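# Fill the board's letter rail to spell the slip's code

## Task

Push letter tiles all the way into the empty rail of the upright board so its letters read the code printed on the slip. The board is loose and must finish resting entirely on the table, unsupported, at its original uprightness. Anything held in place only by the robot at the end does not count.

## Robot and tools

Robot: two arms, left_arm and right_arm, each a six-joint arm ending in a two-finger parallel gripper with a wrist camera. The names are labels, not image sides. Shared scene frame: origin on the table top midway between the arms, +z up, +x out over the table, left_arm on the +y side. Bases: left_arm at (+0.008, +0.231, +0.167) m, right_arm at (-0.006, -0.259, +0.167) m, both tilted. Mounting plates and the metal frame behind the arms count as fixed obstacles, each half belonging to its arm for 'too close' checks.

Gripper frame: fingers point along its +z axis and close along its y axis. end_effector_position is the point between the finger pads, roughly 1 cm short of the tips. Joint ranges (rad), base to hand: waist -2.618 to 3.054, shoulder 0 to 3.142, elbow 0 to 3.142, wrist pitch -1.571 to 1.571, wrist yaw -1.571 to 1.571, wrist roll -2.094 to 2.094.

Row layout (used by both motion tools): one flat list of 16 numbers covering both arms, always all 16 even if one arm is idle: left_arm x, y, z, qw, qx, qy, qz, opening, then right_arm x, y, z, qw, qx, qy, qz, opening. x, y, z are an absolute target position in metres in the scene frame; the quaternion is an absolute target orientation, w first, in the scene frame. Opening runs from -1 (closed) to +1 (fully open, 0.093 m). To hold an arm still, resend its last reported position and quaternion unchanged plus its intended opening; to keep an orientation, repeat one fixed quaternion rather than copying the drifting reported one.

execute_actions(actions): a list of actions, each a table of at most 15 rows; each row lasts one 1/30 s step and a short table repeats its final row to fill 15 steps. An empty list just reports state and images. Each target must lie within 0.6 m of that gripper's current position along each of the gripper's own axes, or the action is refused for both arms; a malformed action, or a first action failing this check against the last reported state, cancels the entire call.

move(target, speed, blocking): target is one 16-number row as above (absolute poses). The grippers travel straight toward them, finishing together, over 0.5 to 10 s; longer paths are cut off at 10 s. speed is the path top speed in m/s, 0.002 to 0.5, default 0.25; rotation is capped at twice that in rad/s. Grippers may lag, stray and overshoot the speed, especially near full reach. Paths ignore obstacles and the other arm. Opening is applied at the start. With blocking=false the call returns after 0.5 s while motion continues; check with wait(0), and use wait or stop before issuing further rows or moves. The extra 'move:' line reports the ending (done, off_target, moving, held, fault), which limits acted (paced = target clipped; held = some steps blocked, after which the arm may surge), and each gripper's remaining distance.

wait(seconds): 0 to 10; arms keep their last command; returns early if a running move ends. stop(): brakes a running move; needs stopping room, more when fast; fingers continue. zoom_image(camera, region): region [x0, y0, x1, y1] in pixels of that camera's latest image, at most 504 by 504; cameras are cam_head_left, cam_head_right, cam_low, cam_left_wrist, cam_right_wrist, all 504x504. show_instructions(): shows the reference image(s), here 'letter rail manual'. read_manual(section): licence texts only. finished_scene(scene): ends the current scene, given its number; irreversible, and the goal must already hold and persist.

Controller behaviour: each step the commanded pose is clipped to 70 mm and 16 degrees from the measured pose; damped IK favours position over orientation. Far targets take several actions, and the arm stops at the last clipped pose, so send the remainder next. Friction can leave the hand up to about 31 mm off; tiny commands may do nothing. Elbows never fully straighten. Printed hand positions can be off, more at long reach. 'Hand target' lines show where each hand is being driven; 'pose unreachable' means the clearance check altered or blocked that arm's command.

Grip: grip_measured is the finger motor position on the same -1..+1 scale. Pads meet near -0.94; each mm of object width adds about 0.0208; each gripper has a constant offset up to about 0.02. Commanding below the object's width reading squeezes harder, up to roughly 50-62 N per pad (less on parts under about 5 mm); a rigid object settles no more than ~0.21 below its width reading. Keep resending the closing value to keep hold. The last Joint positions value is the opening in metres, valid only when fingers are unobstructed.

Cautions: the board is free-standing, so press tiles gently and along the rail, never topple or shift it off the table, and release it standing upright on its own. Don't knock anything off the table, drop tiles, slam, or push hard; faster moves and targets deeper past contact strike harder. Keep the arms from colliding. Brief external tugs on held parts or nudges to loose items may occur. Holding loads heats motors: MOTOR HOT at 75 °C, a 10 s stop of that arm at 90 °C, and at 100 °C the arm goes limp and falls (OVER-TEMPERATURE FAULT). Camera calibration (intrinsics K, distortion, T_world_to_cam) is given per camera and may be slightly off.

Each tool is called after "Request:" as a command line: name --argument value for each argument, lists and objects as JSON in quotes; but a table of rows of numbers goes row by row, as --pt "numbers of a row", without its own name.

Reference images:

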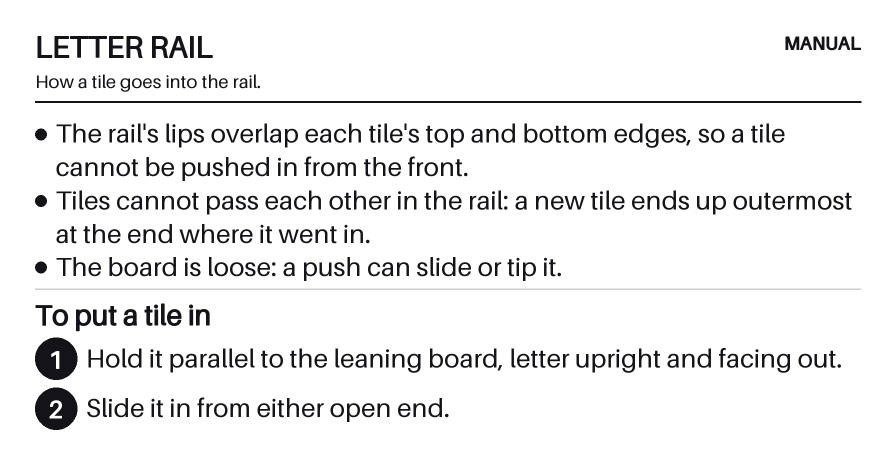

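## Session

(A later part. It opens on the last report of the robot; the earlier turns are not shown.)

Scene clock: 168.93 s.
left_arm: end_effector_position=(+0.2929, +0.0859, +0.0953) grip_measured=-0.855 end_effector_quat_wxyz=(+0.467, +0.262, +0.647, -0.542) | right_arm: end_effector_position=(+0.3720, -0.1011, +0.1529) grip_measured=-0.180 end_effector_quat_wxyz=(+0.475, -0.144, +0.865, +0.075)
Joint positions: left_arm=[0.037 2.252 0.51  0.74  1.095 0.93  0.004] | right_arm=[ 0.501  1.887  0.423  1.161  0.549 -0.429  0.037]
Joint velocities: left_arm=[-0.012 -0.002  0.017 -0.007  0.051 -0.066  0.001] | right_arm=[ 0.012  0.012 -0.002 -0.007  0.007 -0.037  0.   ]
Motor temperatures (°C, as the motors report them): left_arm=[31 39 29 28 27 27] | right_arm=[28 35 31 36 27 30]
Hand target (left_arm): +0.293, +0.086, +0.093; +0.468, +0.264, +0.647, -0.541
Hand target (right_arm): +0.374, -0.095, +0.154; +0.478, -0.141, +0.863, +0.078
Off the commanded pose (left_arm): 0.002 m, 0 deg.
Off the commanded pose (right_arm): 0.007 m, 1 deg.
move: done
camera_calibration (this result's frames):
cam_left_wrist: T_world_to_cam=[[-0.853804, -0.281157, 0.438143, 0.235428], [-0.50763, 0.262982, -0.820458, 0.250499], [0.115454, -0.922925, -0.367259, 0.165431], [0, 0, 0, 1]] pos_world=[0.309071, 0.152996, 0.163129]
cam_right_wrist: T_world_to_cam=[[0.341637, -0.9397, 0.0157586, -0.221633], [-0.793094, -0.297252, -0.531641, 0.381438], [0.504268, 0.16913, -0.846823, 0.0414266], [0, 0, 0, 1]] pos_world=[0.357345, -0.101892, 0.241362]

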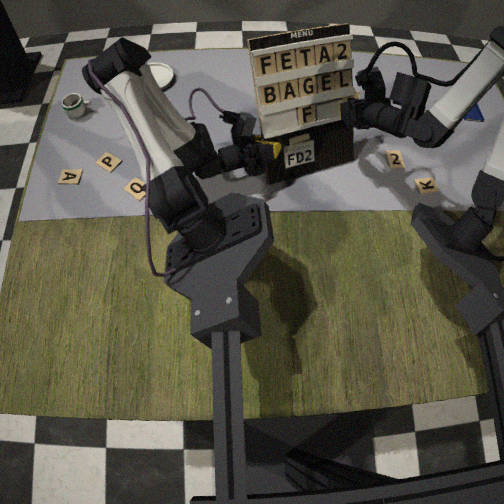

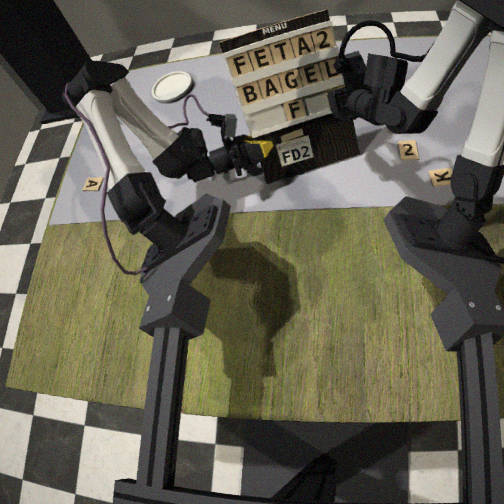

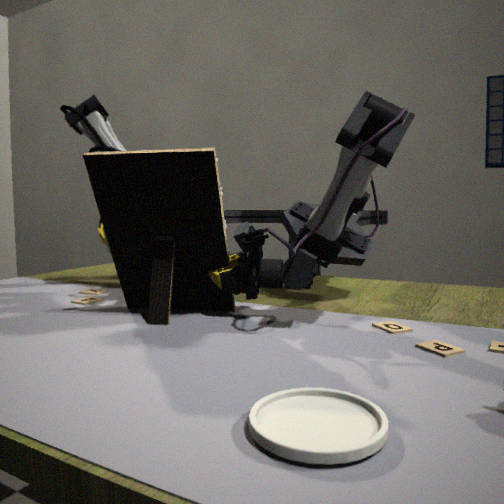

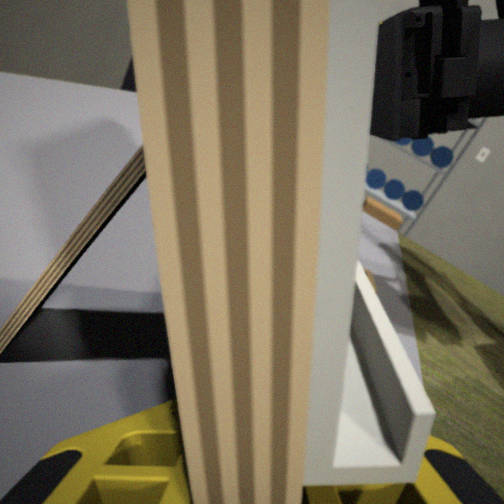

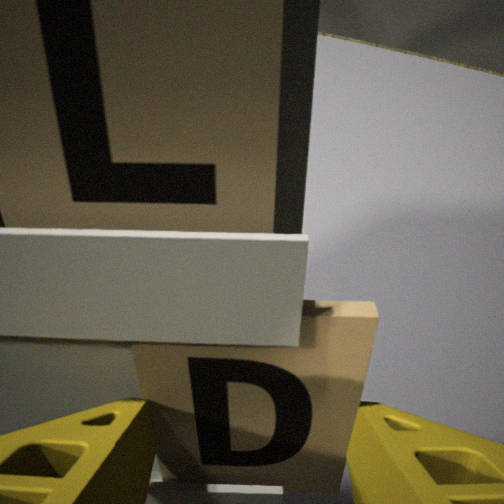

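Request:
move --target '[0.293,0.086,0.093,0.468,0.264,0.647,-0.541,-0.92,0.36,-0.052,0.154,0.478,-0.141,0.863,0.078,-0.2]' --speed 0.025

Request:
move --target '[0.293,0.086,0.093,0.468,0.264,0.647,-0.541,-0.92,0.36,-0.056,0.154,0.478,-0.141,0.863,0.078,0.2]'

Request:
move --target '[0.293,0.086,0.093,0.468,0.264,0.647,-0.541,-0.92,0.315,-0.085,0.18,0.478,-0.141,0.863,0.078,0.2]' --speed 0.06

Request:
move --target '[0.293,0.086,0.093,0.468,0.264,0.647,-0.541,-0.92,0.33,-0.27,0.16,0.3,-0.05,0.952,0.02,0.4]' --speed 0.15

Request:
move --target '[0.293,0.086,0.093,0.468,0.264,0.647,-0.541,-0.92,0.32,-0.25,0.045,-0.08,0,0.997,0,0.4]' --speed 0.15

Scene clock: 171.43 s.
left_arm: end_effector_position=(+0.2929, +0.0859, +0.0953) grip_measured=-0.855 end_effector_quat_wxyz=(+0.467, +0.262, +0.647, -0.542) | right_arm: end_effector_position=(+0.3584, -0.0592, +0.1528) grip_measured=-0.180 end_effector_quat_wxyz=(+0.475, -0.145, +0.865, +0.072)
Joint positions: left_arm=[0.037 2.252 0.51  0.74  1.095 0.93  0.004] | right_arm=[ 0.627  2.039  0.496  1.212  0.672 -0.385  0.037]
Joint velocities: left_arm=[-0.007  0.002 -0.012 -0.11  -0.022  0.037 -0.   ] | right_arm=[ 0.007  0.002  0.002  0.081  0.022  0.007 -0.001]
Motor temperatures (°C, as the motors report them): left_arm=[31 39 29 28 27 27] | right_arm=[28 35 31 36 27 30]
Hand target (left_arm): +0.293, +0.086, +0.093; +0.468, +0.264, +0.647, -0.541
Hand target (right_arm): +0.360, -0.052, +0.154; +0.478, -0.141, +0.863, +0.078
Off the commanded pose (left_arm): 0.002 m, 0 deg.
Off the commanded pose (right_arm): 0.007 m, 1 deg.
move: done
camera_calibration (this result's frames):
cam_left_wrist: T_world_to_cam=[[-0.853804, -0.281157, 0.438143, 0.235428], [-0.50763, 0.262982, -0.820458, 0.250499], [0.115454, -0.922925, -0.367259, 0.165431], [0, 0, 0, 1]] pos_world=[0.309071, 0.152996, 0.163129]
cam_right_wrist: T_world_to_cam=[[0.341556, -0.939642, 0.0202941, -0.178245], [-0.793421, -0.299845, -0.529694, 0.382719], [0.503808, 0.164818, -0.847946, 0.041182], [0, 0, 0, 1]] pos_world=[0.34379, -0.0595176, 0.241261]

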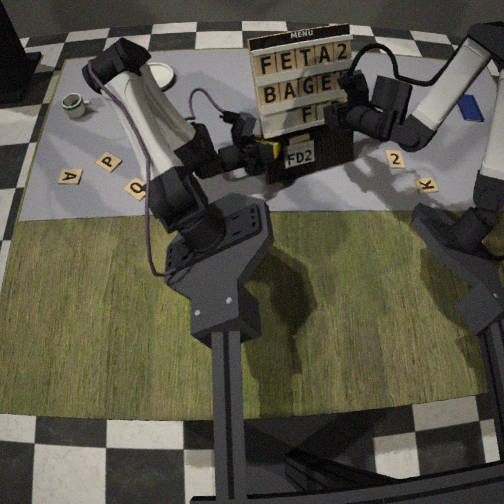

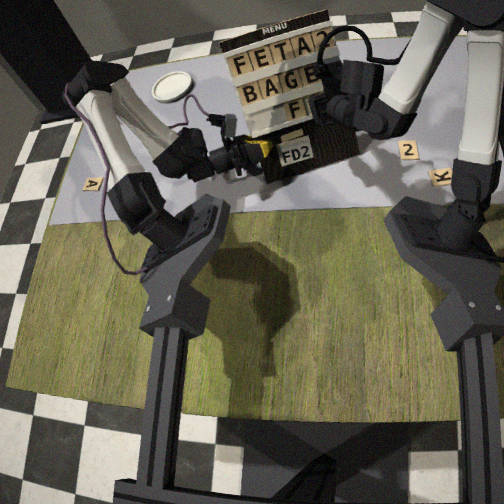

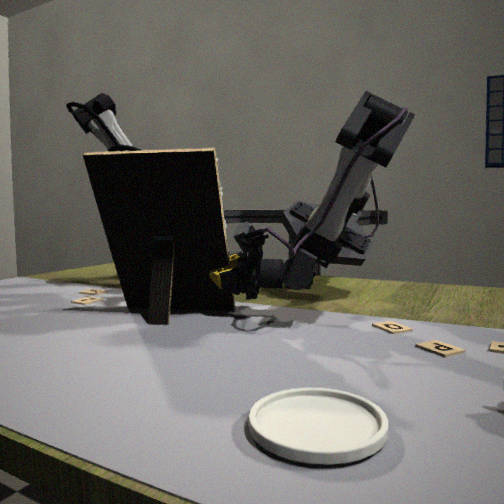

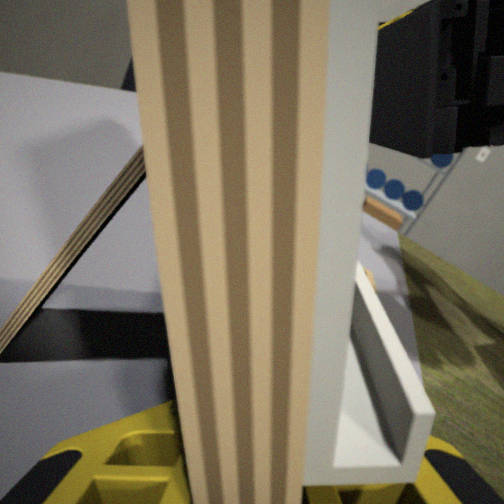

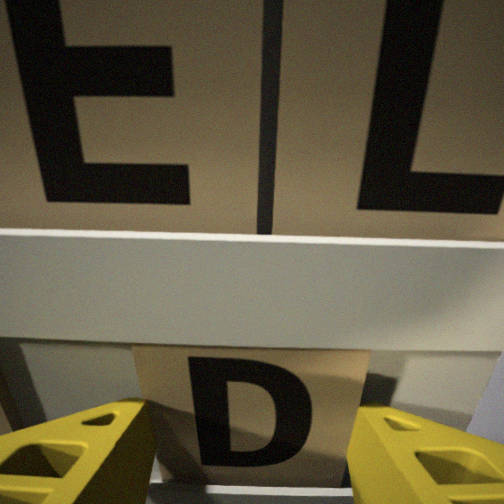

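Scene clock: 172.13 s.
left_arm: end_effector_position=(+0.2929, +0.0859, +0.0953) grip_measured=-0.855 end_effector_quat_wxyz=(+0.467, +0.262, +0.647, -0.542) | right_arm: end_effector_position=(+0.3585, -0.0592, +0.1529) grip_measured=+0.197 end_effector_quat_wxyz=(+0.475, -0.145, +0.865, +0.072)
Joint positions: left_arm=[0.037 2.252 0.51  0.74  1.095 0.929 0.004] | right_arm=[ 0.627  2.039  0.496  1.213  0.672 -0.385  0.055]
Joint velocities: left_arm=[ 0.012  0.002  0.007  0.095 -0.022 -0.022 -0.001] | right_arm=[-0.022 -0.002  0.007 -0.051  0.051 -0.022  0.001]
Motor temperatures (°C, as the motors report them): left_arm=[31 39 29 28 27 27] | right_arm=[28 35 31 36 27 30]
Hand target (left_arm): +0.293, +0.086, +0.093; +0.468, +0.264, +0.647, -0.541
Hand target (right_arm): +0.360, -0.056, +0.154; +0.478, -0.141, +0.863, +0.078
Off the commanded pose (left_arm): 0.002 m, 0 deg.
Off the commanded pose (right_arm): 0.004 m, 1 deg.
move: done
camera_calibration (this result's frames):
cam_left_wrist: T_world_to_cam=[[-0.853649, -0.281095, 0.438485, 0.235344], [-0.507924, 0.262887, -0.820307, 0.250579], [0.115313, -0.922971, -0.367188, 0.165469], [0, 0, 0, 1]] pos_world=[0.309096, 0.153004, 0.163115]
cam_right_wrist: T_world_to_cam=[[0.340925, -0.93988, 0.0198952, -0.178065], [-0.793268, -0.298972, -0.530417, 0.383021], [0.504476, 0.16505, -0.847503, 0.0409824], [0, 0, 0, 1]] pos_world=[0.34387, -0.0596109, 0.241436]

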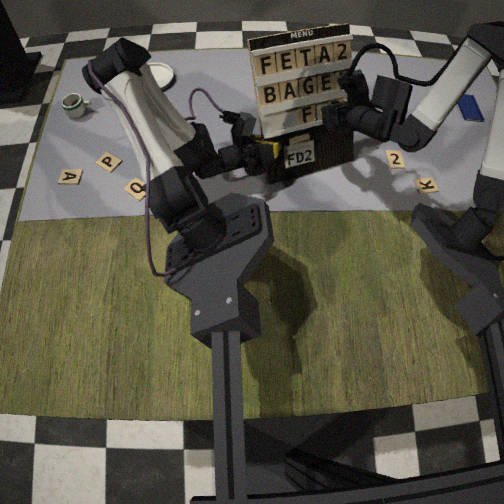

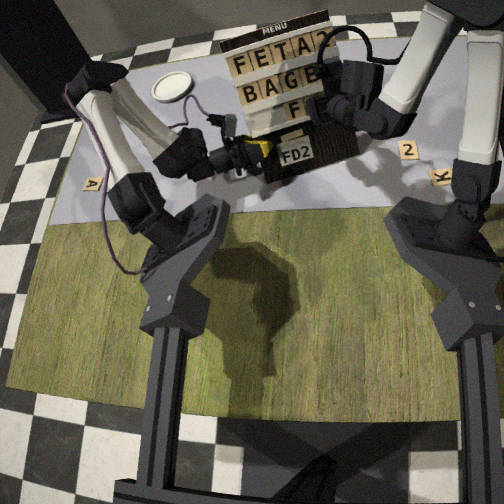

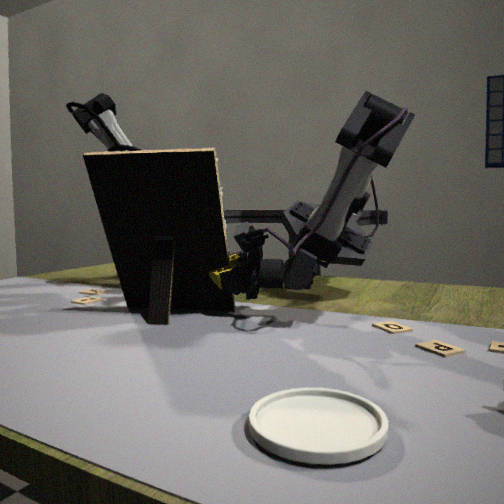

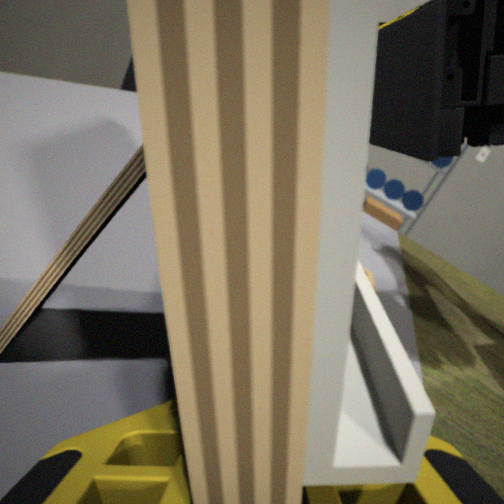

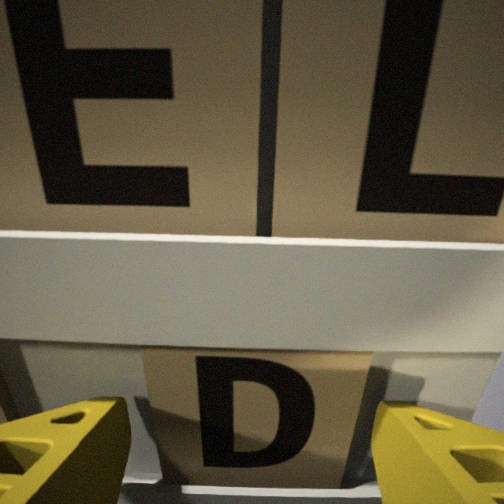

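Scene clock: 173.40 s.
left_arm: end_effector_position=(+0.2929, +0.0859, +0.0953) grip_measured=-0.855 end_effector_quat_wxyz=(+0.467, +0.262, +0.647, -0.542) | right_arm: end_effector_position=(+0.3210, -0.0821, +0.1810) grip_measured=+0.197 end_effector_quat_wxyz=(+0.482, -0.138, +0.862, +0.078)
Joint positions: left_arm=[0.037 2.252 0.51  0.74  1.095 0.929 0.004] | right_arm=[ 0.728  1.867  0.323  1.208  0.758 -0.34   0.055]
Joint velocities: left_arm=[ 0.007 -0.012 -0.002  0.007 -0.022  0.007 -0.001] | right_arm=[-0.002 -0.002 -0.012 -0.051  0.007  0.007  0.   ]
Motor temperatures (°C, as the motors report them): left_arm=[31 39 29 28 27 26] | right_arm=[28 35 31 36 27 30]
Hand target (left_arm): +0.293, +0.086, +0.093; +0.468, +0.264, +0.647, -0.541
Hand target (right_arm): +0.315, -0.085, +0.181; +0.479, -0.141, +0.863, +0.078
Off the commanded pose (left_arm): 0.002 m, 0 deg.
Off the commanded pose (right_arm): 0.007 m, 1 deg.
move: done
camera_calibration (this result's frames):
cam_left_wrist: T_world_to_cam=[[-0.853649, -0.281095, 0.438485, 0.235344], [-0.507924, 0.262887, -0.820307, 0.250579], [0.115313, -0.922971, -0.367188, 0.165469], [0, 0, 0, 1]] pos_world=[0.309096, 0.153004, 0.163115]
cam_right_wrist: T_world_to_cam=[[0.334753, -0.942285, 0.00619364, -0.183063], [-0.787856, -0.283485, -0.546735, 0.363747], [0.516937, 0.178142, -0.837283, 0.082665], [0, 0, 0, 1]] pos_world=[0.305129, -0.0841064, 0.269221]

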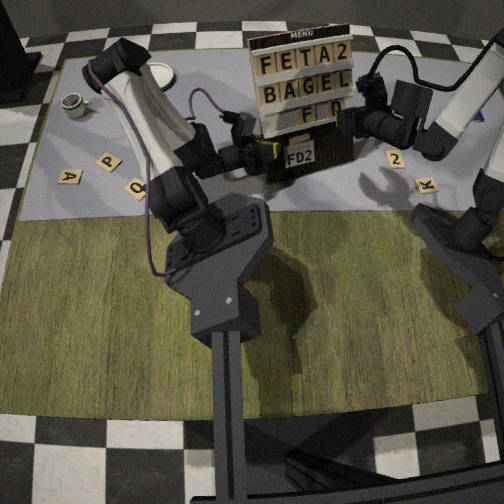

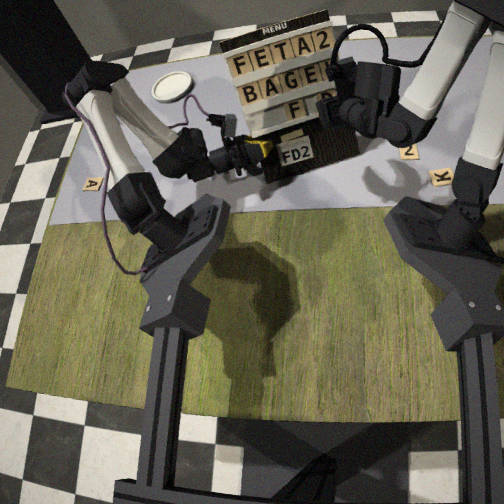

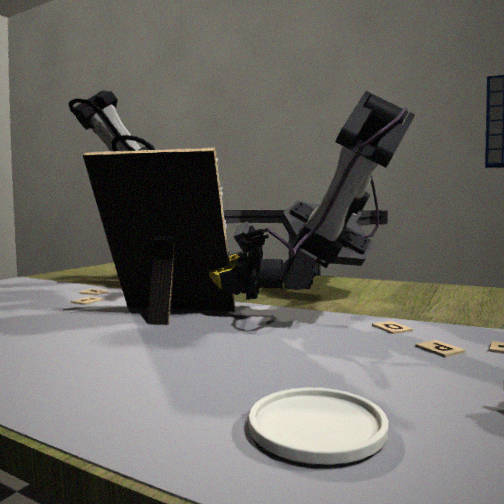

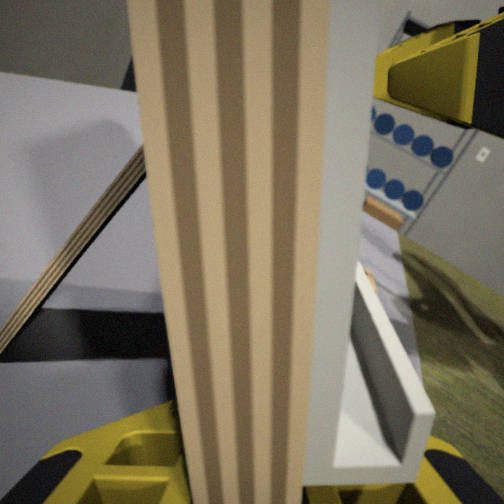

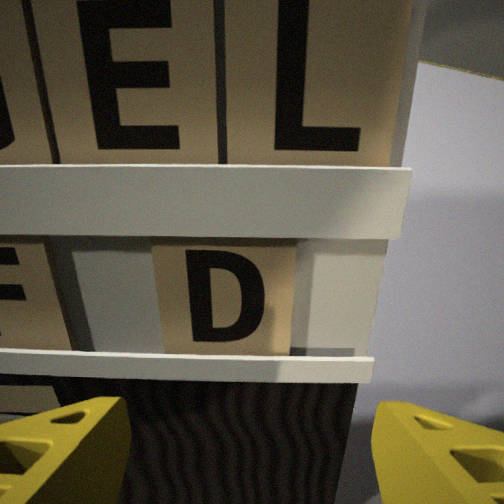

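Scene clock: 175.60 s.
left_arm: end_effector_position=(+0.2929, +0.0859, +0.0953) grip_measured=-0.855 end_effector_quat_wxyz=(+0.467, +0.262, +0.647, -0.542) | right_arm: end_effector_position=(+0.3255, -0.2662, +0.1568) grip_measured=+0.397 end_effector_quat_wxyz=(+0.295, -0.056, +0.954, +0.021)
Joint positions: left_arm=[0.037 2.252 0.51  0.74  1.095 0.929 0.004] | right_arm=[ 0.192  1.031  0.41   0.008  0.531 -0.23   0.064]
Joint velocities: left_arm=[ 0.002 -0.007 -0.007 -0.037  0.007 -0.022 -0.001] | right_arm=[ 0.002 -0.012  0.002  0.022 -0.066  0.007 -0.001]
Motor temperatures (°C, as the motors report them): left_arm=[31 38 29 28 27 26] | right_arm=[28 34 31 36 27 30]
Hand target (left_arm): +0.293, +0.086, +0.093; +0.468, +0.264, +0.647, -0.541
Hand target (right_arm): +0.330, -0.271, +0.162; +0.300, -0.051, +0.953, +0.021
Off the commanded pose (left_arm): 0.002 m, 0 deg.
Off the commanded pose (right_arm): 0.007 m, 1 deg.
move: done
camera_calibration (this result's frames):
cam_left_wrist: T_world_to_cam=[[-0.853649, -0.281095, 0.438485, 0.235344], [-0.507924, 0.262887, -0.820307, 0.250579], [0.115313, -0.922971, -0.367188, 0.165469], [0, 0, 0, 1]] pos_world=[0.309096, 0.153004, 0.163115]
cam_right_wrist: T_world_to_cam=[[0.142799, -0.989708, -0.0092717, -0.305619], [-0.977664, -0.139589, -0.157126, 0.340893], [0.154214, 0.031502, -0.987535, 0.195488], [0, 0, 0, 1]] pos_world=[0.346773, -0.261047, 0.243781]

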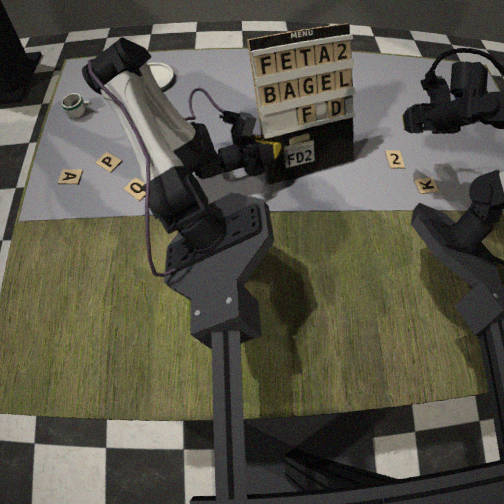

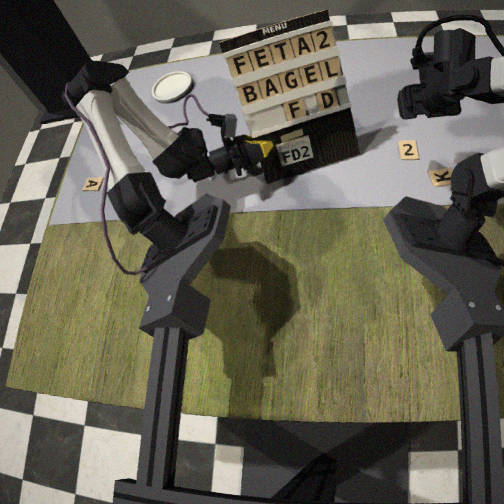

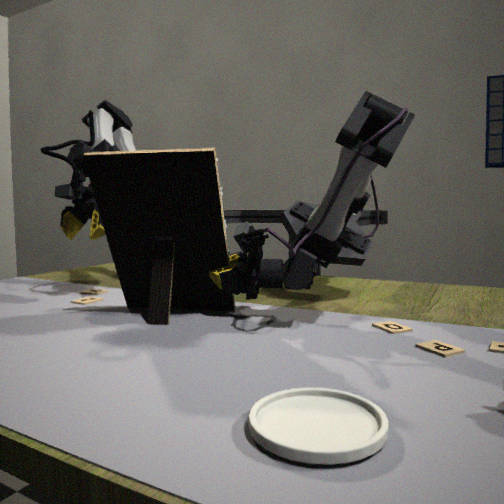

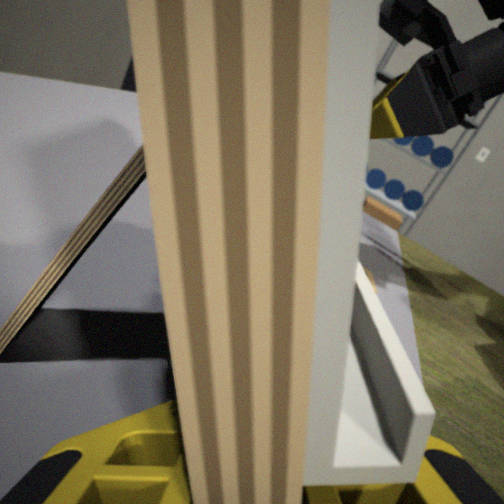

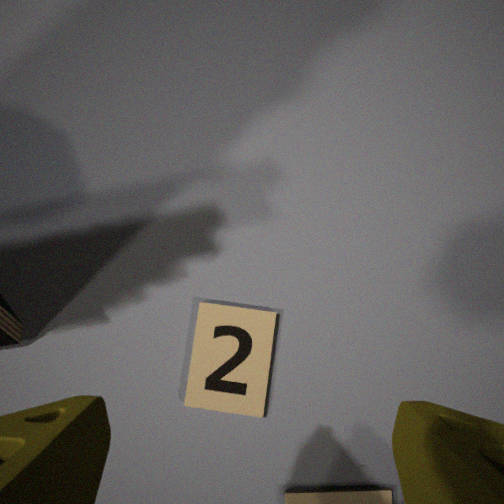

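Scene clock: 178.67 s.
left_arm: end_effector_position=(+0.2929, +0.0859, +0.0953) grip_measured=-0.855 end_effector_quat_wxyz=(+0.467, +0.262, +0.647, -0.542) | right_arm: end_effector_position=(+0.3201, -0.2485, +0.0482) grip_measured=+0.397 end_effector_quat_wxyz=(-0.068, -0.006, +0.998, +0.001)
Joint positions: left_arm=[0.037 2.252 0.51  0.74  1.095 0.929 0.004] | right_arm=[ 0.051  1.808  1.024 -0.607  0.503  0.171  0.064]
Joint velocities: left_arm=[ 0.002 -0.027  0.007 -0.066  0.022  0.022  0.001] | right_arm=[-0.002  0.002 -0.002 -0.081 -0.066  0.037  0.   ]
Motor temperatures (°C, as the motors report them): left_arm=[30 38 29 28 27 26] | right_arm=[28 34 31 36 27 30]
Hand target (left_arm): +0.293, +0.086, +0.093; +0.468, +0.264, +0.647, -0.541
Hand target (right_arm): +0.319, -0.250, +0.043; -0.079, -0.001, +0.997, +0.001
Off the commanded pose (left_arm): 0.002 m, 0 deg.
Off the commanded pose (right_arm): 0.004 m, 2 deg.
move: done
camera_calibration (this result's frames):
cam_left_wrist: T_world_to_cam=[[-0.853649, -0.281095, 0.438485, 0.235344], [-0.507924, 0.262887, -0.820307, 0.250579], [0.115313, -0.922971, -0.367188, 0.165469], [0, 0, 0, 1]] pos_world=[0.309096, 0.153004, 0.163115]
cam_right_wrist: T_world_to_cam=[[0.0296386, -0.999343, -0.0208557, -0.253935], [-0.836651, -0.0362194, 0.546537, 0.267711], [-0.546934, 0.00125029, -0.837175, 0.298155], [0, 0, 0, 1]] pos_world=[0.394578, -0.244444, 0.0979979]

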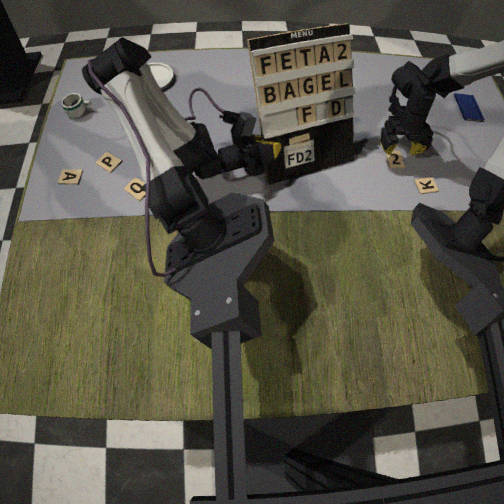

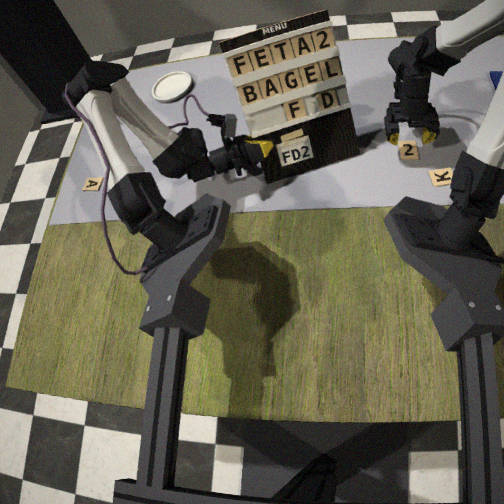

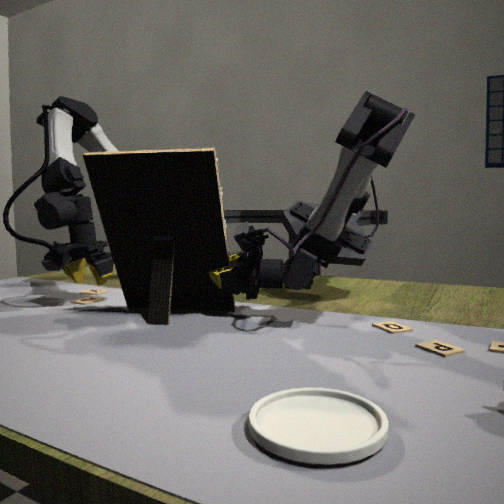

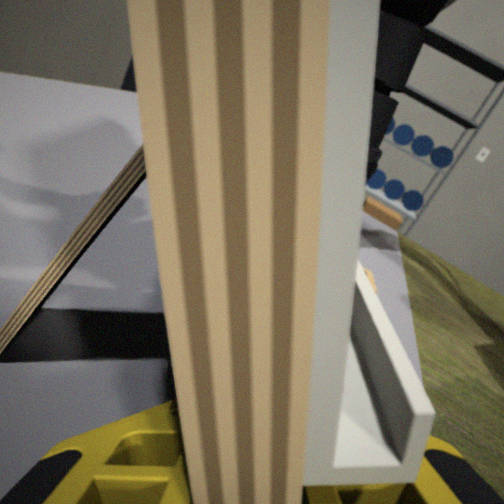

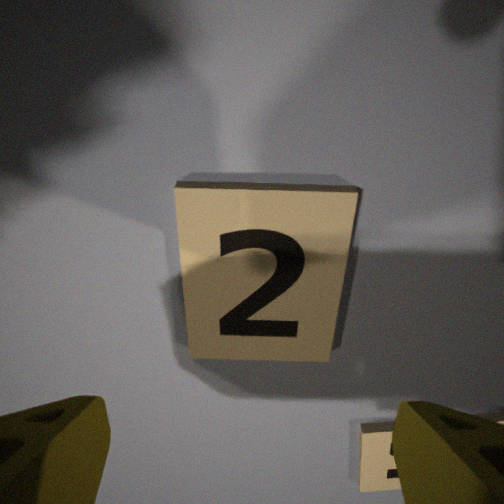

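Request:
move --target '[0.293,0.086,0.093,0.468,0.264,0.647,-0.541,-0.92,0.32,-0.252,0.001,-0.08,0,0.997,0,0.4]' --speed 0.04

Request:
move --target '[0.293,0.086,0.093,0.468,0.264,0.647,-0.541,-0.92,0.32,-0.252,0.001,-0.08,0,0.997,0,-0.2]'

Scene clock: 180.20 s.
left_arm: end_effector_position=(+0.2929, +0.0859, +0.0953) grip_measured=-0.855 end_effector_quat_wxyz=(+0.467, +0.262, +0.647, -0.542) | right_arm: end_effector_position=(+0.3181, -0.2523, +0.0091) grip_measured=+0.397 end_effector_quat_wxyz=(-0.079, -0.003, +0.997, -0.002)
Joint positions: left_arm=[0.037 2.252 0.51  0.74  1.095 0.929 0.004] | right_arm=[-0.018  1.917  1.024 -0.488  0.493  0.114  0.064]
Joint velocities: left_arm=[ 0.002 -0.007 -0.012 -0.051 -0.007  0.095  0.001] | right_arm=[-0.017  0.012  0.007 -0.022  0.022  0.037 -0.   ]
Motor temperatures (°C, as the motors report them): left_arm=[30 38 29 28 27 26] | right_arm=[28 34 31 35 27 30]
Hand target (left_arm): +0.293, +0.086, +0.093; +0.468, +0.264, +0.647, -0.541
Hand target (right_arm): +0.319, -0.252, +0.001; -0.080, -0.000, +0.997, +0.000
Off the commanded pose (left_arm): 0.002 m, 0 deg.
Off the commanded pose (right_arm): 0.008 m, 0 deg.
move: done
camera_calibration (this result's frames):
cam_left_wrist: T_world_to_cam=[[-0.853649, -0.281095, 0.438485, 0.235344], [-0.507924, 0.262887, -0.820307, 0.250579], [0.115313, -0.922971, -0.367188, 0.165469], [0, 0, 0, 1]] pos_world=[0.309096, 0.153004, 0.163115]
cam_right_wrist: T_world_to_cam=[[0.0228839, -0.999636, -0.0142724, -0.256441], [-0.824617, -0.0269449, 0.565049, 0.285588], [-0.565228, -0.00116128, -0.824934, 0.26941], [0, 0, 0, 1]] pos_world=[0.393647, -0.24834, 0.0572142]

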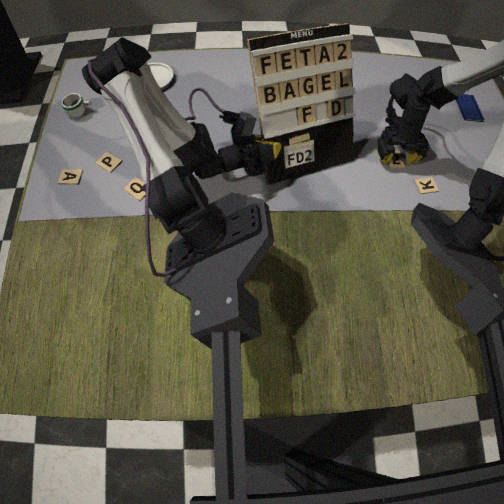

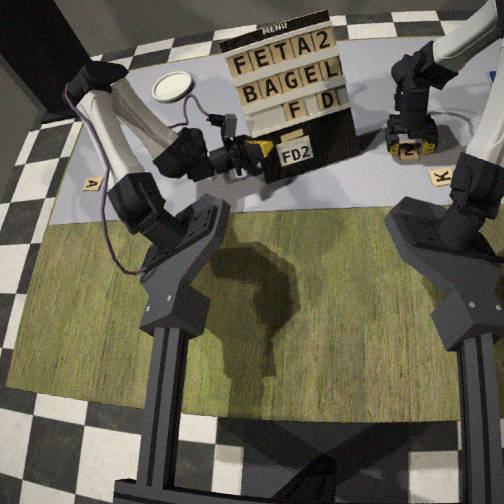

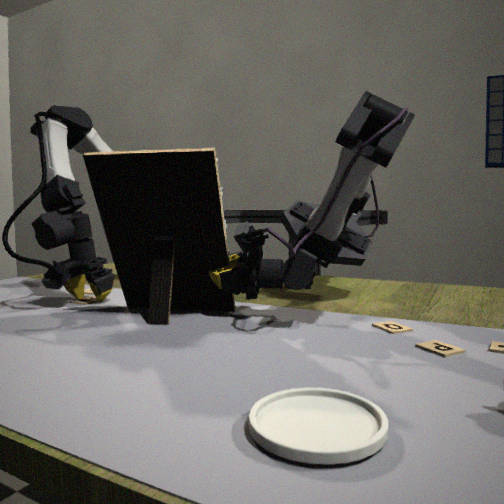

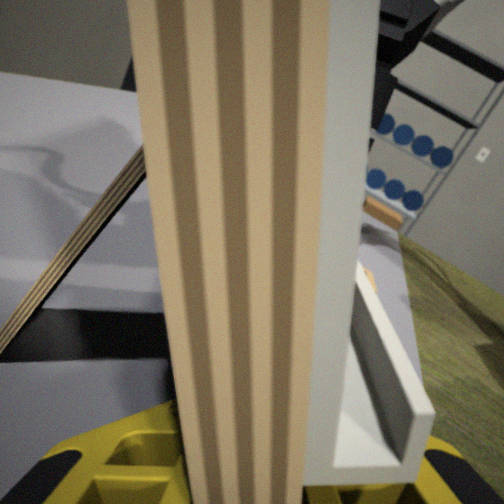

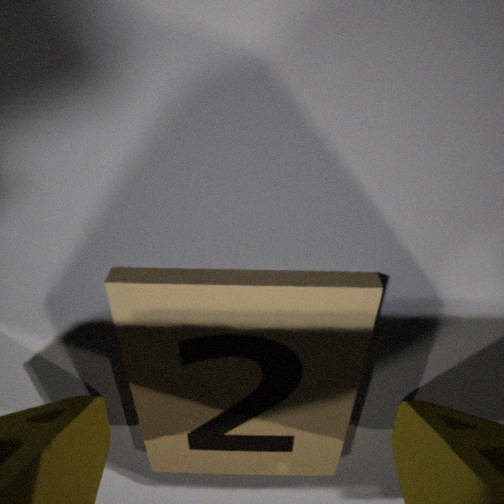

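Scene clock: 180.90 s.
left_arm: end_effector_position=(+0.2929, +0.0859, +0.0953) grip_measured=-0.855 end_effector_quat_wxyz=(+0.467, +0.262, +0.647, -0.542) | right_arm: end_effector_position=(+0.3181, -0.2523, +0.0091) grip_measured=-0.176 end_effector_quat_wxyz=(-0.079, -0.004, +0.997, -0.002)
Joint positions: left_arm=[0.037 2.252 0.51  0.74  1.095 0.929 0.004] | right_arm=[-0.018  1.917  1.024 -0.488  0.493  0.112  0.037]
Joint velocities: left_arm=[-0.002  0.022  0.002 -0.066 -0.081 -0.007  0.   ] | right_arm=[-0.007 -0.002 -0.017  0.037  0.037  0.007 -0.   ]
Motor temperatures (°C, as the motors report them): left_arm=[30 38 29 28 27 26] | right_arm=[28 34 31 35 27 30]
Hand target (left_arm): +0.293, +0.086, +0.093; +0.468, +0.264, +0.647, -0.541
Hand target (right_arm): +0.320, -0.252, +0.001; -0.080, -0.000, +0.997, -0.000
Off the commanded pose (left_arm): 0.002 m, 0 deg.
Off the commanded pose (right_arm): 0.008 m, 1 deg.
move: done
camera_calibration (this result's frames):
cam_left_wrist: T_world_to_cam=[[-0.853649, -0.281095, 0.438485, 0.235344], [-0.507924, 0.262887, -0.820307, 0.250579], [0.115313, -0.922971, -0.367188, 0.165469], [0, 0, 0, 1]] pos_world=[0.309096, 0.153004, 0.163115]
cam_right_wrist: T_world_to_cam=[[0.0243901, -0.999597, -0.0145126, -0.256908], [-0.824571, -0.0283231, 0.565048, 0.285226], [-0.565232, -0.00181489, -0.82493, 0.269246], [0, 0, 0, 1]] pos_world=[0.393642, -0.248237, 0.0572146]

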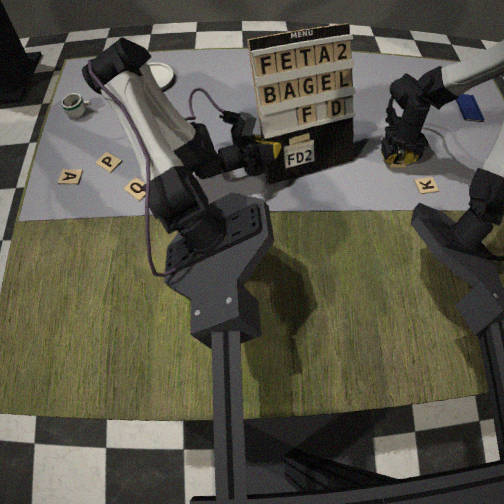

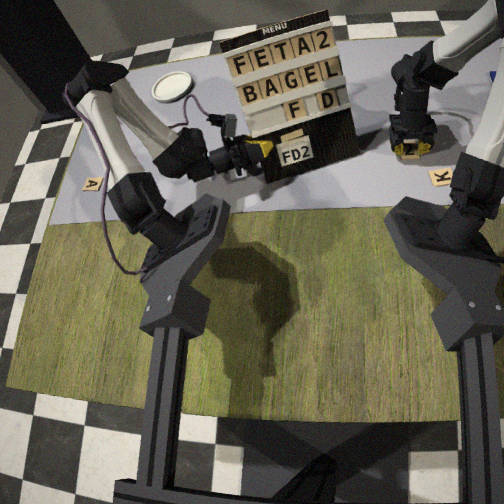

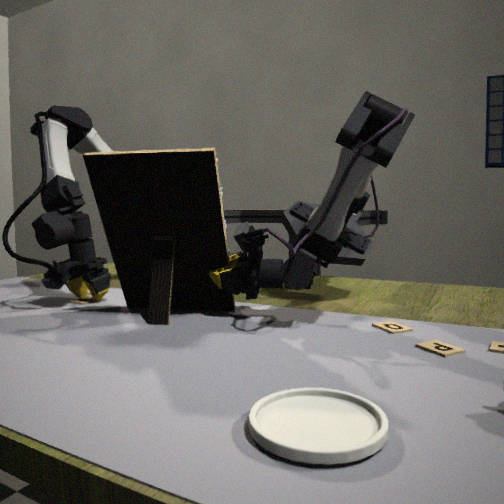

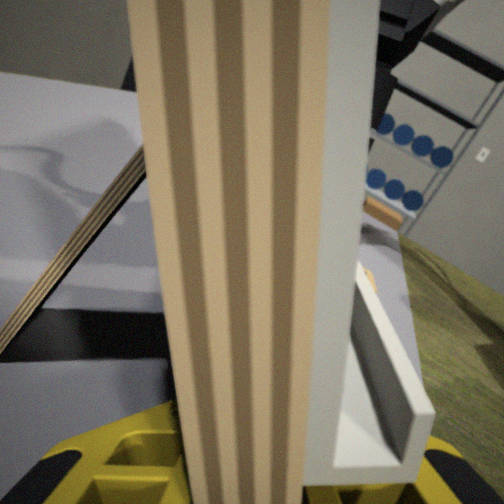

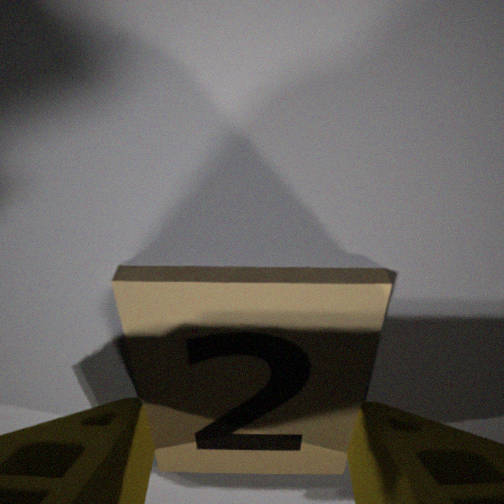

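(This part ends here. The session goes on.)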